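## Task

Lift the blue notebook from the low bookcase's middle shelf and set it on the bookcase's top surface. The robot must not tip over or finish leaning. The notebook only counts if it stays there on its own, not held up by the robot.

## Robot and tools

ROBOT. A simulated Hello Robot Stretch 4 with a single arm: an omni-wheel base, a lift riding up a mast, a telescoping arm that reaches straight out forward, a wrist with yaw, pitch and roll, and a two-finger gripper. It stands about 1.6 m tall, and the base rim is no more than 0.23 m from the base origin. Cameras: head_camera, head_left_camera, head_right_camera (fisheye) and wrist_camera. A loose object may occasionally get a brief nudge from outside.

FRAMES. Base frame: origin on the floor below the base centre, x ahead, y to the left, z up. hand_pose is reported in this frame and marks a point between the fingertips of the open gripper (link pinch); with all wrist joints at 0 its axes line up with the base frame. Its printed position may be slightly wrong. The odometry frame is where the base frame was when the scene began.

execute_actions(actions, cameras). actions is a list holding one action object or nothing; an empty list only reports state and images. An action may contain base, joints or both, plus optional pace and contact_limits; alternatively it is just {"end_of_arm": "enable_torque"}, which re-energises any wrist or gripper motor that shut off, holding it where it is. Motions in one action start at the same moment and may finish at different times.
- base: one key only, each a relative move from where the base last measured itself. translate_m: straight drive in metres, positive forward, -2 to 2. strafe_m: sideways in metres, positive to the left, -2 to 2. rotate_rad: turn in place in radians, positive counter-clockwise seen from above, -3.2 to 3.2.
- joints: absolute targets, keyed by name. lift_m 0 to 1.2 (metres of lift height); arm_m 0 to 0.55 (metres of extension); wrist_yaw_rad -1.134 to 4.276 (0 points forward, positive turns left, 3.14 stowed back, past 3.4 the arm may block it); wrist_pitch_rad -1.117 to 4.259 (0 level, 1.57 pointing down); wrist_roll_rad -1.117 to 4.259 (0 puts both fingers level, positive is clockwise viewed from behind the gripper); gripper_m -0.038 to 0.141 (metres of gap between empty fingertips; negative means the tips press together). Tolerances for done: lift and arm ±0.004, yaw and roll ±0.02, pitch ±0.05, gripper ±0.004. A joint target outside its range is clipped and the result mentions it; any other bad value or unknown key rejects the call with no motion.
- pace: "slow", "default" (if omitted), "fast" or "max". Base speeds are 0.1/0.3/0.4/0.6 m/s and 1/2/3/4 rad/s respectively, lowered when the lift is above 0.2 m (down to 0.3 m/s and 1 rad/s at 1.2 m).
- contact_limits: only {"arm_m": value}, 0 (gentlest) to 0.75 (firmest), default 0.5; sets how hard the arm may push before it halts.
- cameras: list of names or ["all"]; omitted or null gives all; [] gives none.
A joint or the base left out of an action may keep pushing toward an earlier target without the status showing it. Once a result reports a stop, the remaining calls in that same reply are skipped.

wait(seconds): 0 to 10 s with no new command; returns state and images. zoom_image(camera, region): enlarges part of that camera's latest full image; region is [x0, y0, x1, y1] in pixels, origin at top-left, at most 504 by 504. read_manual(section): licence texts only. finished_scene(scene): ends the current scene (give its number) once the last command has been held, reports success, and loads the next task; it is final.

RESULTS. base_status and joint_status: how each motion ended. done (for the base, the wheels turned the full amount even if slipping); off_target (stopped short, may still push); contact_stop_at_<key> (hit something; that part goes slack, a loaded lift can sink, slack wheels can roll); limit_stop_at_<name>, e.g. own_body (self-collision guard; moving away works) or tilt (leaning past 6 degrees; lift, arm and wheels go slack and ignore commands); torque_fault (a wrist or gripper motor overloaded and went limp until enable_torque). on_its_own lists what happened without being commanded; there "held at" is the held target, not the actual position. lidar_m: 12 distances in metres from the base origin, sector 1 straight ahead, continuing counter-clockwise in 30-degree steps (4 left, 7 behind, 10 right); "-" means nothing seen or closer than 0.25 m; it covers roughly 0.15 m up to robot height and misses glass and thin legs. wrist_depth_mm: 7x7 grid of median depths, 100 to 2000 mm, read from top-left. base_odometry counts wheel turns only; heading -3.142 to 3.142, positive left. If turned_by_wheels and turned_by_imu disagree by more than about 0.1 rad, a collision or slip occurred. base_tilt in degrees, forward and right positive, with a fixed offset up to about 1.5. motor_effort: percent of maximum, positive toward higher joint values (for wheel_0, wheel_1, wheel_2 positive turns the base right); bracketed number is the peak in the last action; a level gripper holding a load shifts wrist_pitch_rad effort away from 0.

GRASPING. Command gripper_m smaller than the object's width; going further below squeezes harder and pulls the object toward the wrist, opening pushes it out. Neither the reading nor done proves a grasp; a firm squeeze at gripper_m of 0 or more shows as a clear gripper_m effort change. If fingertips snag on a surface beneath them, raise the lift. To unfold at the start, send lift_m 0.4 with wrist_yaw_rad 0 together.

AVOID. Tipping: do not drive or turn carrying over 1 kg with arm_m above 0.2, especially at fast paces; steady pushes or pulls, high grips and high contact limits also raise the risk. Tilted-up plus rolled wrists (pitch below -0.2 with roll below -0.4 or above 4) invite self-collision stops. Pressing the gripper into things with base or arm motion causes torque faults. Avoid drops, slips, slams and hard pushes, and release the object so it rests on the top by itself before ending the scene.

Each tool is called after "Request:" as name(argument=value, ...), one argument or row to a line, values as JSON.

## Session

Request:
execute_actions(
  actions=[],
)

Scene clock: 0.00 s.
base_odometry: x=+0.000 y=+0.000 heading=+0.000 (m, m, rad; odometry frame)
turned_by_wheels: +0.000 (rad since the last result)
turned_by_imu: +0.000 (rad since the last result)
base_tilt: forward=-1.1 right=+0.6 (deg)
lidar_m: 0.65 0.68 1.17 2.83 2.97 3.27 3.21 1.26 0.89 0.86 0.95 0.67
base_status: not commanded
joint_positions: lift_m=+0.269 arm_m=-0.001 wrist_yaw_rad=+3.048 wrist_pitch_rad=-0.008 wrist_roll_rad=-0.010 gripper_m=+0.057
joint_status: not commanded
motor_effort: lift_m=+20 arm_m=+0 wrist_yaw_rad=+0 wrist_pitch_rad=-6 wrist_roll_rad=+0 gripper_m=-5 wheel_0=+0 wheel_1=+0 wheel_2=+0 (%)
hand_pose: x=-0.1089 y=+0.1139 z=+0.4492 quat_wxyz=(+0.047, +0.004, -0.005, +0.999) (m; base frame)
wrist_depth_mm: - 136 - - - - - / - 131 - - - - - / 107 139 236 - - - - / 139 166 - - - - - / 1499 - - - 1756 - 1983 / 1336 1397 1182 1308 1182 1160 1205 / 976 960 991 - 976 891 891
pictures: head_camera, head_left_camera, head_right_camera, wrist_camera
Images, in order (width x height): head_camera 420x560, head_left_camera 420x672, head_right_camera 420x672, wrist_camera 616x392.

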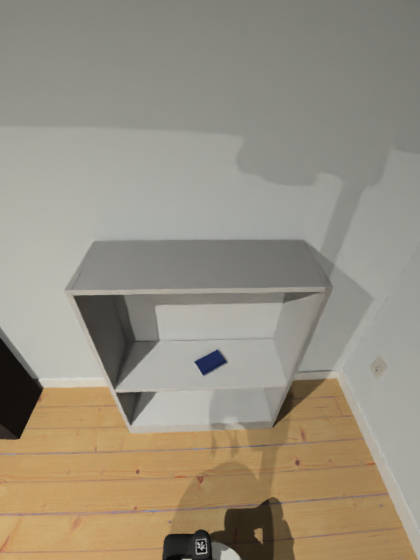

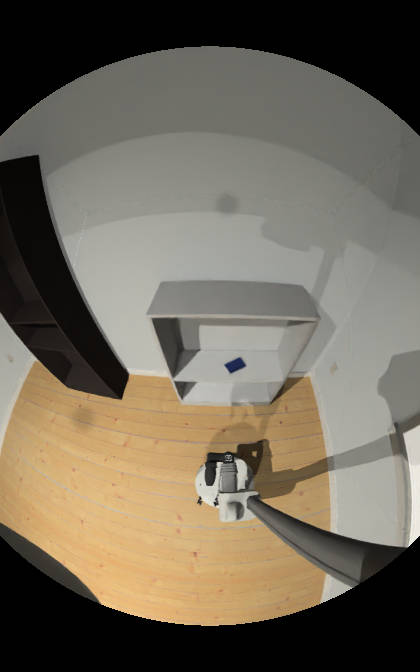

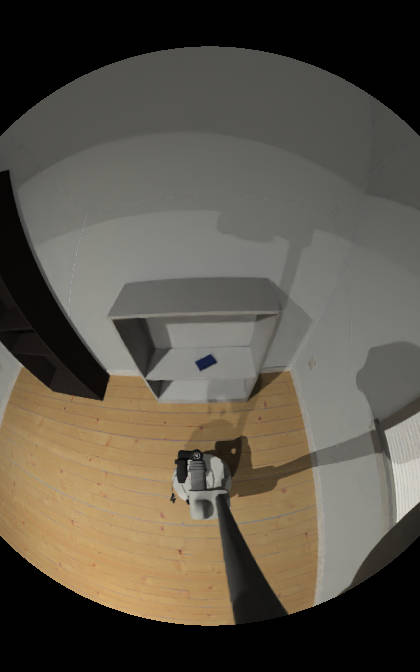

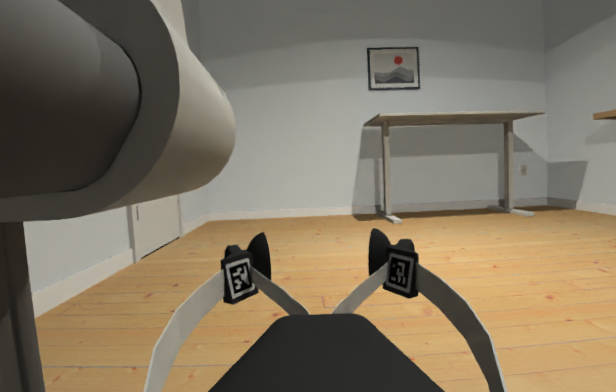

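Request:
zoom_image(
  camera="head_camera",
  region=[150, 320, 270, 410],
)

Region (150, 320, 270, 410) of head_camera's 420x560 image, scaled by 4.200, with more detail than that image has; it fills the top 378 rows of this view, and the rest is white.

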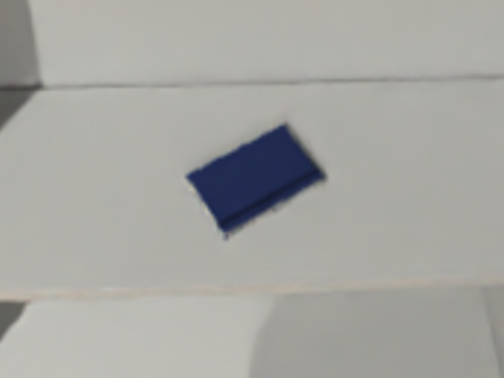

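Request:
execute_actions(
  actions=[
    {"joints":{"lift_m":0.62,"wrist_yaw_rad":-1.0,"wrist_pitch_rad":0.9,"gripper_m":0.14},"base":{"strafe_m":0.16}},
  ],
  cameras=[],
)

Request:
execute_actions(
  actions=[
    {"joints":{"arm_m":0.4},"base":{"translate_m":0.2},"contact_limits":{"arm_m":0.2}},
  ],
  cameras=["wrist_camera","head_camera"],
)

Scene clock: 17.97 s.
base_odometry: x=+0.000 y=+0.160 heading=+0.000 (m, m, rad; odometry frame)
turned_by_wheels: +0.000 (rad since the last result)
turned_by_imu: +0.002 (rad since the last result)
base_tilt: forward=-1.0 right=+0.6 (deg)
lidar_m: 0.65 0.70 1.05 2.65 2.80 3.26 3.65 1.47 1.07 1.02 1.12 0.67
base_status: done
joint_positions: lift_m=+0.620 arm_m=-0.001 wrist_yaw_rad=-0.999 wrist_pitch_rad=+0.901 wrist_roll_rad=-0.010 gripper_m=+0.140
joint_status: all done
motor_effort: lift_m=+23(23) arm_m=+0(0) wrist_yaw_rad=-3(9) wrist_pitch_rad=-3(3) wrist_roll_rad=+0(1) gripper_m=+0(2) wheel_0=+2(8) wheel_1=-2(7) wheel_2=+0(2) (%)
hand_pose: x=+0.1935 y=-0.1979 z=+0.5718 quat_wxyz=(+0.791, +0.205, +0.384, -0.430) (m; base frame)
wrist_depth_mm: 549 559 798 1281 1138 960 842 / 504 904 931 1205 1160 1042 931 / 798 931 960 1078 1060 1025 1008 / 820 854 931 946 946 946 917 / 768 778 878 866 842 809 831 / 707 788 778 166 759 750 759 / 732 741 741 - 732 707 715
pictures: none
No camera images: the call's "cameras" was empty. Leave "cameras" out to get every camera's image.

Scene clock: 20.27 s.
base_odometry: x=+0.200 y=+0.160 heading=+0.000 (m, m, rad; odometry frame)
turned_by_wheels: +0.000 (rad since the last result)
turned_by_imu: +0.001 (rad since the last result)
base_tilt: forward=-1.1 right=+0.6 (deg)
lidar_m: 0.45 0.48 0.91 2.64 2.79 3.61 3.68 1.48 1.07 1.04 0.63 0.47
base_status: done
joint_positions: lift_m=+0.620 arm_m=+0.399 wrist_yaw_rad=-1.000 wrist_pitch_rad=+0.901 wrist_roll_rad=-0.010 gripper_m=+0.140
joint_status: all done
motor_effort: lift_m=+22(23) arm_m=+6(7) wrist_yaw_rad=-1(3) wrist_pitch_rad=-3(3) wrist_roll_rad=-1(0) gripper_m=+0(1) wheel_0=-1(6) wheel_1=+1(5) wheel_2=+0(8) (%)
contact_limits: arm_m 0.2
hand_pose: x=+0.5929 y=-0.1979 z=+0.5718 quat_wxyz=(+0.791, +0.205, +0.384, -0.430) (m; base frame)
wrist_depth_mm: 166 200 257 345 480 445 399 / 178 214 282 399 439 433 424 / 189 236 314 389 389 384 399 / 204 257 343 355 342 347 878 / 222 274 325 315 310 301 820 / 245 289 290 166 281 287 750 / 265 273 277 - 272 273 707
pictures: head_camera, wrist_camera
Images, in order (width x height): head_camera 420x560, wrist_camera 616x392.

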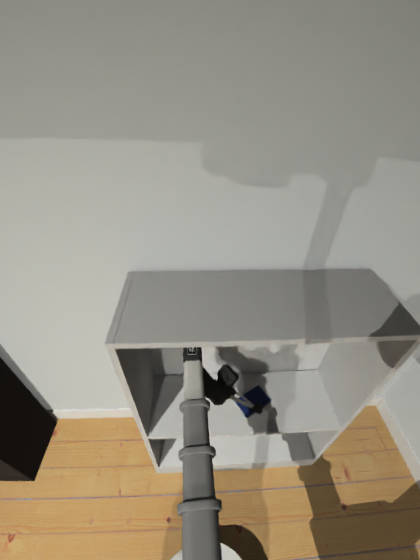

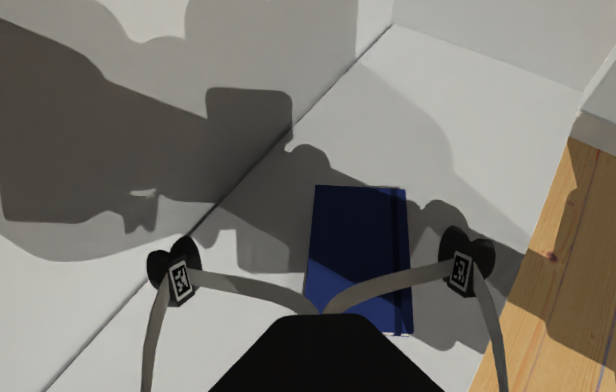

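Request:
execute_actions(
  actions=[
    {"joints":{"lift_m":0.575},"base":{"strafe_m":-0.048},"pace":"slow"},
  ],
  cameras=["wrist_camera"],
)

Scene clock: 30.17 s.
base_odometry: x=+0.200 y=+0.112 heading=+0.000 (m, m, rad; odometry frame)
turned_by_wheels: +0.000 (rad since the last result)
turned_by_imu: +0.002 (rad since the last result)
base_tilt: forward=-1.1 right=+0.6 (deg)
lidar_m: 0.43 0.47 0.97 2.68 2.82 3.70 - 1.40 1.02 1.00 0.64 0.46
base_status: done
joint_positions: lift_m=+0.575 arm_m=+0.399 wrist_yaw_rad=-1.000 wrist_pitch_rad=+0.901 wrist_roll_rad=-0.010 gripper_m=+0.140
joint_status: all done
motor_effort: lift_m=+16(22) arm_m=+7(7) wrist_yaw_rad=-2(2) wrist_pitch_rad=-3(3) wrist_roll_rad=-1(0) gripper_m=-1(1) wheel_0=+2(6) wheel_1=+0(6) wheel_2=-1(2) (%)
hand_pose: x=+0.5929 y=-0.1979 z=+0.5273 quat_wxyz=(+0.791, +0.205, +0.384, -0.430) (m; base frame)
wrist_depth_mm: 164 198 255 342 418 397 355 / 176 213 278 366 373 368 366 / 187 232 312 334 330 327 324 / 202 256 303 298 297 296 304 / 220 268 274 260 264 255 759 / 242 249 247 166 237 241 715 / 235 232 234 - 230 228 661
pictures: wrist_camera
Images, in order (width x height): wrist_camera 616x392.

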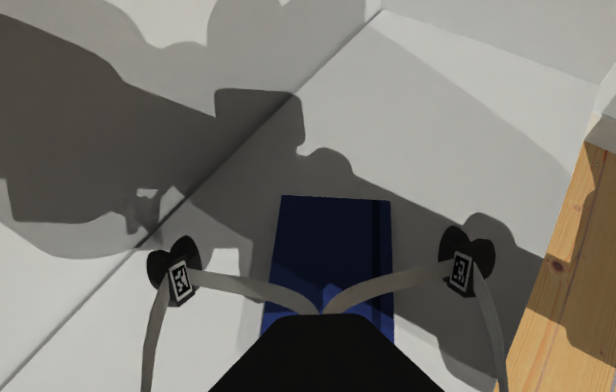

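Request:
execute_actions(
  actions=[
    {"joints":{"lift_m":0.545,"arm_m":0.393,"gripper_m":0.12},"pace":"slow"},
  ],
  cameras=["wrist_camera"],
)

Scene clock: 36.60 s.
base_odometry: x=+0.200 y=+0.112 heading=+0.001 (m, m, rad; odometry frame)
turned_by_wheels: +0.001 (rad since the last result)
turned_by_imu: +0.002 (rad since the last result)
base_tilt: forward=-1.1 right=+0.6 (deg)
lidar_m: 0.45 0.49 0.96 2.67 2.85 3.69 - 1.39 1.03 1.00 0.63 0.47
base_status: not commanded
joint_positions: lift_m=+0.546 arm_m=+0.394 wrist_yaw_rad=-1.005 wrist_pitch_rad=+0.895 wrist_roll_rad=-0.010 gripper_m=+0.120
joint_status: all done
motor_effort: lift_m=+7(15) arm_m=-5(8) wrist_yaw_rad=+13(12) wrist_pitch_rad=+15(15) wrist_roll_rad=+0(0) gripper_m=-6(4) wheel_0=+7(6) wheel_1=+2(2) wheel_2=-1(1) (%)
hand_pose: x=+0.5877 y=-0.1992 z=+0.4992 quat_wxyz=(+0.791, +0.205, +0.381, -0.432) (m; base frame)
wrist_depth_mm: 167 202 259 347 392 382 355 / 179 217 283 345 340 336 334 / 191 237 301 304 301 297 296 / 205 259 277 260 264 267 271 / 223 250 249 236 239 231 732 / 228 227 221 214 216 216 683 / 213 211 213 - 208 205 640
pictures: wrist_camera
Images, in order (width x height): wrist_camera 616x392.

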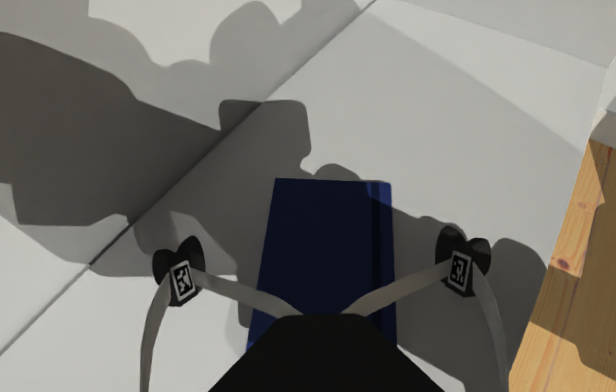

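Pressing on the shelf; raise a little and close.

Request:
execute_actions(
  actions=[
    {"joints":{"lift_m":0.557},"pace":"slow"},
  ],
  cameras=["wrist_camera"],
)

Request:
execute_actions(
  actions=[
    {"joints":{"gripper_m":0.095}},
  ],
  cameras=["wrist_camera"],
)

Scene clock: 41.70 s.
base_odometry: x=+0.200 y=+0.112 heading=+0.000 (m, m, rad; odometry frame)
turned_by_wheels: +0.000 (rad since the last result)
turned_by_imu: +0.001 (rad since the last result)
base_tilt: forward=-1.0 right=+0.6 (deg)
lidar_m: 0.44 0.47 0.97 2.69 2.83 3.68 - 1.42 1.03 0.99 0.63 0.47
base_status: not commanded
joint_positions: lift_m=+0.557 arm_m=+0.394 wrist_yaw_rad=-1.000 wrist_pitch_rad=+0.901 wrist_roll_rad=-0.010 gripper_m=+0.120
joint_status: all done
motor_effort: lift_m=+22(22) arm_m=-5(5) wrist_yaw_rad=+0(12) wrist_pitch_rad=-2(15) wrist_roll_rad=+0(1) gripper_m=-1(6) wheel_0=+2(6) wheel_1=+1(2) wheel_2=+0(0) (%)
hand_pose: x=+0.5879 y=-0.1980 z=+0.5088 quat_wxyz=(+0.791, +0.205, +0.384, -0.430) (m; base frame)
wrist_depth_mm: 168 203 262 349 397 379 355 / 180 220 287 343 343 342 338 / 193 239 304 310 303 301 300 / 207 263 282 263 268 272 281 / 225 256 249 240 238 240 741 / 231 234 226 159 221 222 699 / 218 215 216 - 213 211 647
pictures: wrist_camera
Images, in order (width x height): wrist_camera 616x392.

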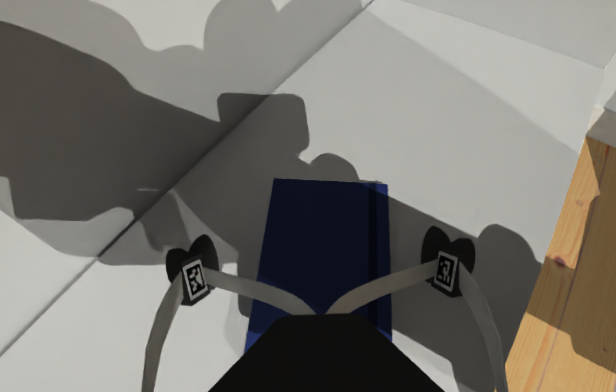

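Scene clock: 42.80 s.
base_odometry: x=+0.200 y=+0.112 heading=+0.000 (m, m, rad; odometry frame)
turned_by_wheels: +0.000 (rad since the last result)
turned_by_imu: +0.000 (rad since the last result)
base_tilt: forward=-1.0 right=+0.6 (deg)
lidar_m: 0.44 0.47 0.96 2.69 2.85 3.71 - 1.39 1.02 0.98 0.63 0.47
base_status: not commanded
joint_positions: lift_m=+0.557 arm_m=+0.394 wrist_yaw_rad=-1.000 wrist_pitch_rad=+0.901 wrist_roll_rad=-0.010 gripper_m=+0.095
joint_status: all done
motor_effort: lift_m=+23(23) arm_m=-5(5) wrist_yaw_rad=-1(0) wrist_pitch_rad=-2(2) wrist_roll_rad=+0(0) gripper_m=-2(4) wheel_0=+3(3) wheel_1=+1(1) wheel_2=+0(1) (%)
hand_pose: x=+0.5879 y=-0.1980 z=+0.5088 quat_wxyz=(+0.791, +0.205, +0.384, -0.430) (m; base frame)
wrist_depth_mm: 168 202 262 351 394 382 357 / 180 219 286 347 345 343 338 / 193 239 306 310 304 301 298 / 206 262 283 265 268 271 281 / 226 258 250 241 235 245 741 / 232 235 225 220 220 222 691 / 218 215 217 - 213 211 647
pictures: wrist_camera
Images, in order (width x height): wrist_camera 616x392.

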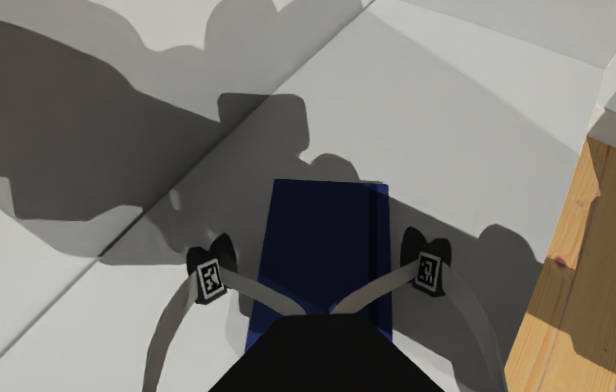

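Request:
execute_actions(
  actions=[
    {"joints":{"gripper_m":0.03,"lift_m":0.554},"pace":"slow"},
  ],
  cameras=["wrist_camera"],
)

Request:
execute_actions(
  actions=[
    {"joints":{"lift_m":0.6},"pace":"slow"},
  ],
  cameras=["wrist_camera"],
)

Scene clock: 49.03 s.
base_odometry: x=+0.200 y=+0.112 heading=+0.000 (m, m, rad; odometry frame)
turned_by_wheels: +0.000 (rad since the last result)
turned_by_imu: +0.002 (rad since the last result)
base_tilt: forward=-1.0 right=+0.6 (deg)
lidar_m: 0.44 0.47 0.97 2.71 2.83 3.69 - 1.39 1.04 1.00 0.62 0.47
base_status: not commanded
joint_positions: lift_m=+0.554 arm_m=+0.394 wrist_yaw_rad=-0.999 wrist_pitch_rad=+0.901 wrist_roll_rad=-0.010 gripper_m=+0.031
joint_status: all done
motor_effort: lift_m=+15(22) arm_m=-5(5) wrist_yaw_rad=-2(3) wrist_pitch_rad=-2(9) wrist_roll_rad=+0(0) gripper_m=-30(31) wheel_0=+1(3) wheel_1=+0(1) wheel_2=+0(1) (%)
hand_pose: x=+0.5880 y=-0.1979 z=+0.5063 quat_wxyz=(+0.791, +0.205, +0.384, -0.430) (m; base frame)
wrist_depth_mm: 169 202 262 351 387 377 355 / 180 218 287 342 342 340 332 / 193 239 301 306 301 298 297 / 207 263 277 252 270 268 277 / 226 253 243 230 218 244 741 / 230 228 206 213 216 217 691 / 215 213 213 - 211 208 647
pictures: wrist_camera
Images, in order (width x height): wrist_camera 616x392.

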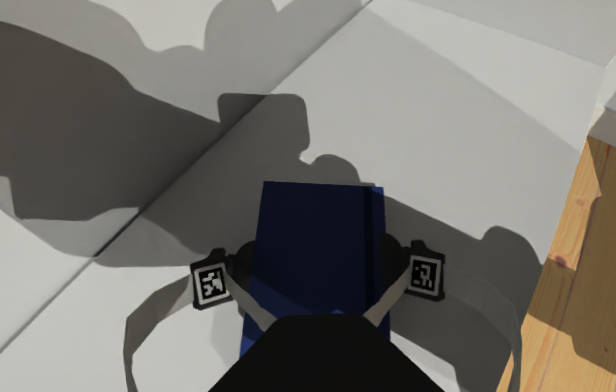

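Scene clock: 50.27 s.
base_odometry: x=+0.200 y=+0.112 heading=+0.000 (m, m, rad; odometry frame)
turned_by_wheels: +0.000 (rad since the last result)
turned_by_imu: +0.000 (rad since the last result)
base_tilt: forward=-1.1 right=+0.6 (deg)
lidar_m: 0.45 0.48 0.97 2.69 2.83 3.68 - 1.39 1.03 0.99 0.64 0.48
base_status: not commanded
joint_positions: lift_m=+0.600 arm_m=+0.394 wrist_yaw_rad=-0.999 wrist_pitch_rad=+0.901 wrist_roll_rad=-0.010 gripper_m=+0.031
joint_status: all done
motor_effort: lift_m=+23(24) arm_m=-5(5) wrist_yaw_rad=-3(2) wrist_pitch_rad=-4(4) wrist_roll_rad=+0(1) gripper_m=-31(31) wheel_0=+1(2) wheel_1=+1(1) wheel_2=-1(1) (%)
hand_pose: x=+0.5880 y=-0.1978 z=+0.5517 quat_wxyz=(+0.791, +0.205, +0.384, -0.429) (m; base frame)
wrist_depth_mm: 169 203 263 353 445 397 357 / 180 219 286 394 410 404 389 / 193 239 319 366 362 357 364 / 206 263 327 251 324 324 878 / 225 291 293 231 220 293 798 / 248 272 206 213 217 259 732 / 255 255 256 - 252 255 699
pictures: wrist_camera
Images, in order (width x height): wrist_camera 616x392.

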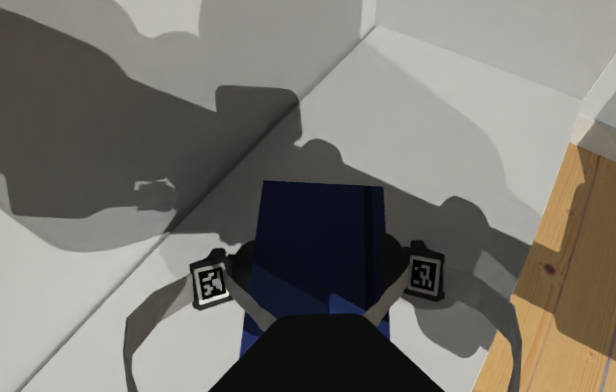

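Request:
execute_actions(
  actions=[
    {"joints":{"arm_m":0.1}},
  ],
  cameras=[],
)

Request:
execute_actions(
  actions=[
    {"joints":{"lift_m":1.2}},
  ],
  cameras=["wrist_camera","head_camera"],
)

Scene clock: 55.13 s.
base_odometry: x=+0.200 y=+0.112 heading=+0.000 (m, m, rad; odometry frame)
turned_by_wheels: +0.000 (rad since the last result)
turned_by_imu: +0.002 (rad since the last result)
base_tilt: forward=-1.1 right=+0.6 (deg)
lidar_m: 0.44 0.47 0.98 2.69 2.83 3.69 - 1.39 1.03 0.99 0.63 0.47
base_status: not commanded
joint_positions: lift_m=+0.600 arm_m=+0.101 wrist_yaw_rad=-1.000 wrist_pitch_rad=+0.902 wrist_roll_rad=-0.010 gripper_m=+0.031
joint_status: all done
motor_effort: lift_m=+23(23) arm_m=-7(7) wrist_yaw_rad=-1(3) wrist_pitch_rad=-4(5) wrist_roll_rad=+0(1) gripper_m=-30(31) wheel_0=+1(1) wheel_1=+0(1) wheel_2=-1(1) (%)
hand_pose: x=+0.2952 y=-0.1978 z=+0.5517 quat_wxyz=(+0.791, +0.205, +0.384, -0.430) (m; base frame)
wrist_depth_mm: 421 480 484 477 1078 917 820 / 430 430 421 554 1118 1025 891 / 387 379 389 750 1008 1008 976 / 342 342 798 252 891 904 904 / 310 715 715 231 219 809 809 / 291 661 206 213 217 723 732 / 621 621 640 - 707 683 683
pictures: none
No camera images: the call's "cameras" was empty. Leave "cameras" out to get every camera's image.

Scene clock: 58.43 s.
base_odometry: x=+0.200 y=+0.112 heading=+0.000 (m, m, rad; odometry frame)
turned_by_wheels: +0.000 (rad since the last result)
turned_by_imu: +0.001 (rad since the last result)
base_tilt: forward=-1.0 right=+0.6 (deg)
lidar_m: 0.44 0.48 0.97 2.69 2.83 3.70 - 1.39 1.03 0.98 0.64 0.47
base_status: not commanded
joint_positions: lift_m=+1.200 arm_m=+0.101 wrist_yaw_rad=-1.000 wrist_pitch_rad=+0.902 wrist_roll_rad=-0.010 gripper_m=+0.031
joint_status: all done
motor_effort: lift_m=+23(24) arm_m=-7(7) wrist_yaw_rad=-1(1) wrist_pitch_rad=-5(4) wrist_roll_rad=-1(1) gripper_m=-31(31) wheel_0=+2(2) wheel_1=+0(0) wheel_2=-1(1) (%)
hand_pose: x=+0.2952 y=-0.1978 z=+1.1517 quat_wxyz=(+0.791, +0.205, +0.384, -0.430) (m; base frame)
wrist_depth_mm: 452 521 525 517 1060 904 820 / 466 469 459 480 1205 1025 891 / 418 413 415 741 1430 1182 1008 / 375 370 904 252 1537 1366 1138 / 336 345 842 232 219 1464 1308 / 307 750 206 213 216 1308 1336 / 683 820 831 - 1281 1229 1205
pictures: head_camera, wrist_camera
Images, in order (width x height): head_camera 420x560, wrist_camera 616x392.

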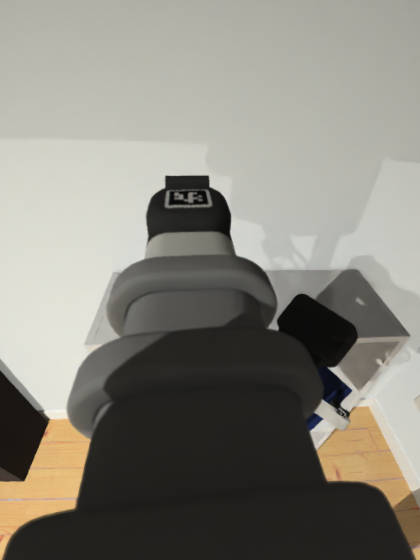

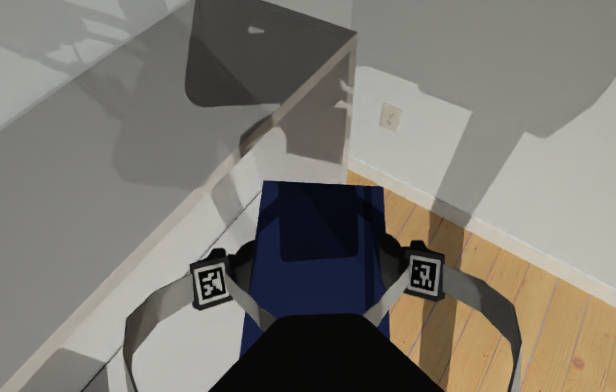

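Request:
execute_actions(
  actions=[
    {"joints":{"arm_m":0.39},"contact_limits":{"arm_m":0.2}},
  ],
  cameras=[],
)

Request:
execute_actions(
  actions=[
    {"joints":{"lift_m":1.15},"pace":"slow"},
  ],
  cameras=["wrist_camera"],
)

Scene clock: 64.23 s.
base_odometry: x=+0.200 y=+0.112 heading=+0.000 (m, m, rad; odometry frame)
turned_by_wheels: +0.000 (rad since the last result)
turned_by_imu: +0.002 (rad since the last result)
base_tilt: forward=-1.1 right=+0.6 (deg)
lidar_m: 0.45 0.47 0.97 2.69 2.84 3.67 - 1.39 1.03 0.99 0.63 0.48
base_status: not commanded
joint_positions: lift_m=+1.200 arm_m=+0.389 wrist_yaw_rad=-1.000 wrist_pitch_rad=+0.902 wrist_roll_rad=-0.010 gripper_m=+0.031
joint_status: all done
motor_effort: lift_m=+22(22) arm_m=+7(6) wrist_yaw_rad=-1(1) wrist_pitch_rad=-5(5) wrist_roll_rad=+0(0) gripper_m=-31(31) wheel_0=+1(2) wheel_1=+1(1) wheel_2=+0(1) (%)
contact_limits: arm_m 0.2
hand_pose: x=+0.5828 y=-0.1978 z=+1.1517 quat_wxyz=(+0.791, +0.205, +0.384, -0.430) (m; base frame)
wrist_depth_mm: 201 242 312 421 569 917 831 / 214 262 342 436 442 439 891 / 229 285 382 399 394 389 931 / 246 312 362 251 351 351 1138 / 268 325 319 232 220 324 1308 / 293 297 205 213 217 285 1336 / 285 278 278 - 274 1229 1255
pictures: none
No camera images: the call's "cameras" was empty. Leave "cameras" out to get every camera's image.

Scene clock: 65.53 s.
base_odometry: x=+0.200 y=+0.112 heading=+0.000 (m, m, rad; odometry frame)
turned_by_wheels: +0.000 (rad since the last result)
turned_by_imu: +0.000 (rad since the last result)
base_tilt: forward=-1.1 right=+0.6 (deg)
lidar_m: 0.45 0.46 0.95 2.69 2.83 3.71 - 1.40 1.03 0.99 0.62 0.47
base_status: not commanded
joint_positions: lift_m=+1.150 arm_m=+0.389 wrist_yaw_rad=-1.000 wrist_pitch_rad=+0.902 wrist_roll_rad=-0.010 gripper_m=+0.031
joint_status: all done
motor_effort: lift_m=+17(21) arm_m=+7(6) wrist_yaw_rad=-1(1) wrist_pitch_rad=-5(5) wrist_roll_rad=+0(0) gripper_m=-31(30) wheel_0=+2(1) wheel_1=+0(0) wheel_2=-1(1) (%)
hand_pose: x=+0.5828 y=-0.1978 z=+1.1022 quat_wxyz=(+0.791, +0.205, +0.384, -0.430) (m; base frame)
wrist_depth_mm: 200 241 312 407 424 424 809 / 215 260 342 375 370 366 364 / 230 285 334 330 327 322 329 / 247 298 301 252 291 291 1060 / 268 276 264 230 219 265 1336 / 254 247 206 213 216 235 1308 / 233 231 232 - 229 231 1182
pictures: wrist_camera
Images, in order (width x height): wrist_camera 616x392.

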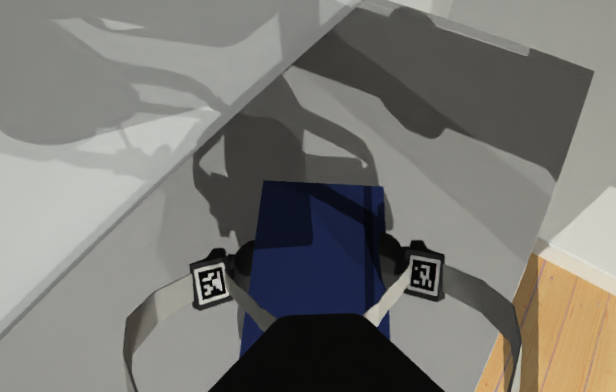

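Request:
execute_actions(
  actions=[
    {"joints":{"lift_m":1.132},"pace":"slow"},
  ],
  cameras=[],
)

Request:
execute_actions(
  actions=[
    {"joints":{"gripper_m":0.12}},
  ],
  cameras=["wrist_camera"],
)

Request:
execute_actions(
  actions=[
    {"joints":{"lift_m":1.19}},
  ],
  cameras=["wrist_camera"],
)

Scene clock: 70.17 s.
base_odometry: x=+0.200 y=+0.112 heading=+0.000 (m, m, rad; odometry frame)
turned_by_wheels: +0.000 (rad since the last result)
turned_by_imu: +0.001 (rad since the last result)
base_tilt: forward=-1.1 right=+0.5 (deg)
lidar_m: 0.45 0.48 0.97 2.69 2.86 3.68 - 1.40 1.02 0.99 0.63 0.47
base_status: not commanded
joint_positions: lift_m=+1.132 arm_m=+0.389 wrist_yaw_rad=-1.000 wrist_pitch_rad=+0.902 wrist_roll_rad=-0.010 gripper_m=+0.031
joint_status: all done
motor_effort: lift_m=+17(17) arm_m=+7(7) wrist_yaw_rad=-1(2) wrist_pitch_rad=-4(5) wrist_roll_rad=-1(0) gripper_m=-30(30) wheel_0=+2(2) wheel_1=+1(0) wheel_2=-1(1) (%)
hand_pose: x=+0.5828 y=-0.1978 z=+1.0842 quat_wxyz=(+0.791, +0.205, +0.384, -0.430) (m; base frame)
wrist_depth_mm: 202 242 312 389 392 384 788 / 214 262 336 347 343 340 338 / 229 285 312 309 303 300 303 / 247 282 279 252 271 270 281 / 254 256 245 230 220 245 1308 / 236 229 205 213 216 218 1281 / 216 214 215 - 213 211 1160
pictures: none
No camera images: the call's "cameras" was empty. Leave "cameras" out to get every camera's image.

Scene clock: 71.93 s.
base_odometry: x=+0.200 y=+0.112 heading=+0.000 (m, m, rad; odometry frame)
turned_by_wheels: +0.000 (rad since the last result)
turned_by_imu: +0.000 (rad since the last result)
base_tilt: forward=-1.1 right=+0.7 (deg)
lidar_m: 0.45 0.48 0.97 2.70 2.85 3.69 - 1.41 1.03 0.99 0.62 0.45
base_status: not commanded
joint_positions: lift_m=+1.132 arm_m=+0.389 wrist_yaw_rad=-1.001 wrist_pitch_rad=+0.901 wrist_roll_rad=-0.010 gripper_m=+0.120
joint_status: all done
motor_effort: lift_m=+17(17) arm_m=+7(7) wrist_yaw_rad=+1(2) wrist_pitch_rad=-2(5) wrist_roll_rad=-1(0) gripper_m=+0(32) wheel_0=+1(2) wheel_1=+0(0) wheel_2=-1(1) (%)
hand_pose: x=+0.5828 y=-0.1980 z=+1.0843 quat_wxyz=(+0.791, +0.205, +0.384, -0.430) (m; base frame)
wrist_depth_mm: 200 242 314 392 394 384 809 / 214 262 332 349 345 340 336 / 229 286 312 307 304 303 306 / 247 283 281 264 272 271 1042 / 256 257 250 240 238 240 1255 / 235 234 225 158 220 222 1255 / 217 215 216 - 213 211 1160
pictures: wrist_camera
Images, in order (width x height): wrist_camera 616x392.

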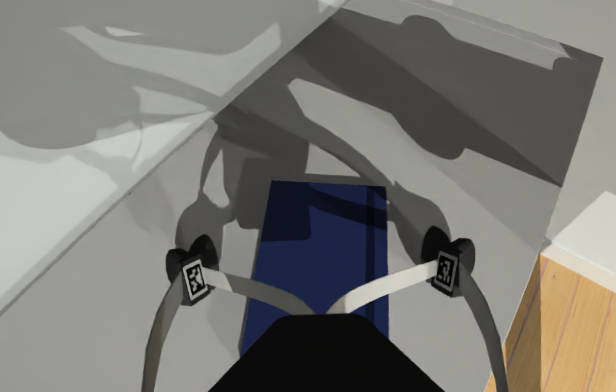

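Scene clock: 73.10 s.
base_odometry: x=+0.200 y=+0.112 heading=+0.000 (m, m, rad; odometry frame)
turned_by_wheels: +0.000 (rad since the last result)
turned_by_imu: +0.000 (rad since the last result)
base_tilt: forward=-1.1 right=+0.6 (deg)
lidar_m: 0.44 0.49 0.97 2.69 2.84 3.69 - 1.37 1.03 0.99 0.62 0.46
base_status: not commanded
joint_positions: lift_m=+1.190 arm_m=+0.389 wrist_yaw_rad=-1.000 wrist_pitch_rad=+0.901 wrist_roll_rad=-0.010 gripper_m=+0.120
joint_status: all done
motor_effort: lift_m=+23(25) arm_m=+7(7) wrist_yaw_rad=+0(1) wrist_pitch_rad=-2(2) wrist_roll_rad=-1(1) gripper_m=-1(1) wheel_0=+1(1) wheel_1=+0(0) wheel_2=-1(2) (%)
hand_pose: x=+0.5828 y=-0.1980 z=+1.1418 quat_wxyz=(+0.791, +0.205, +0.384, -0.430) (m; base frame)
wrist_depth_mm: 201 242 314 421 517 931 820 / 215 262 343 430 430 427 854 / 229 286 373 384 382 377 392 / 246 312 351 345 343 340 1118 / 268 319 312 303 306 304 1308 / 289 291 285 158 279 283 1336 / 271 268 272 - 265 1182 1205
pictures: wrist_camera
Images, in order (width x height): wrist_camera 616x392.

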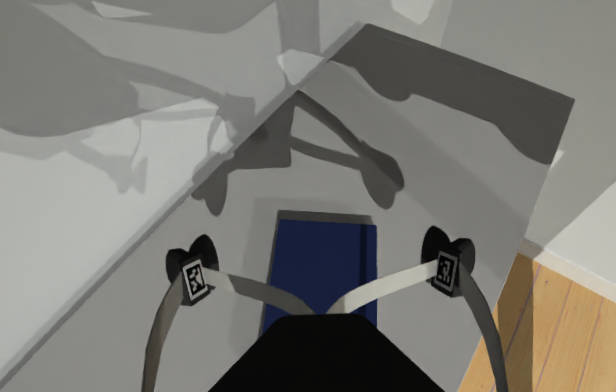

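Request:
finished_scene(
  scene=2,
)

The scene is finished: the task was done.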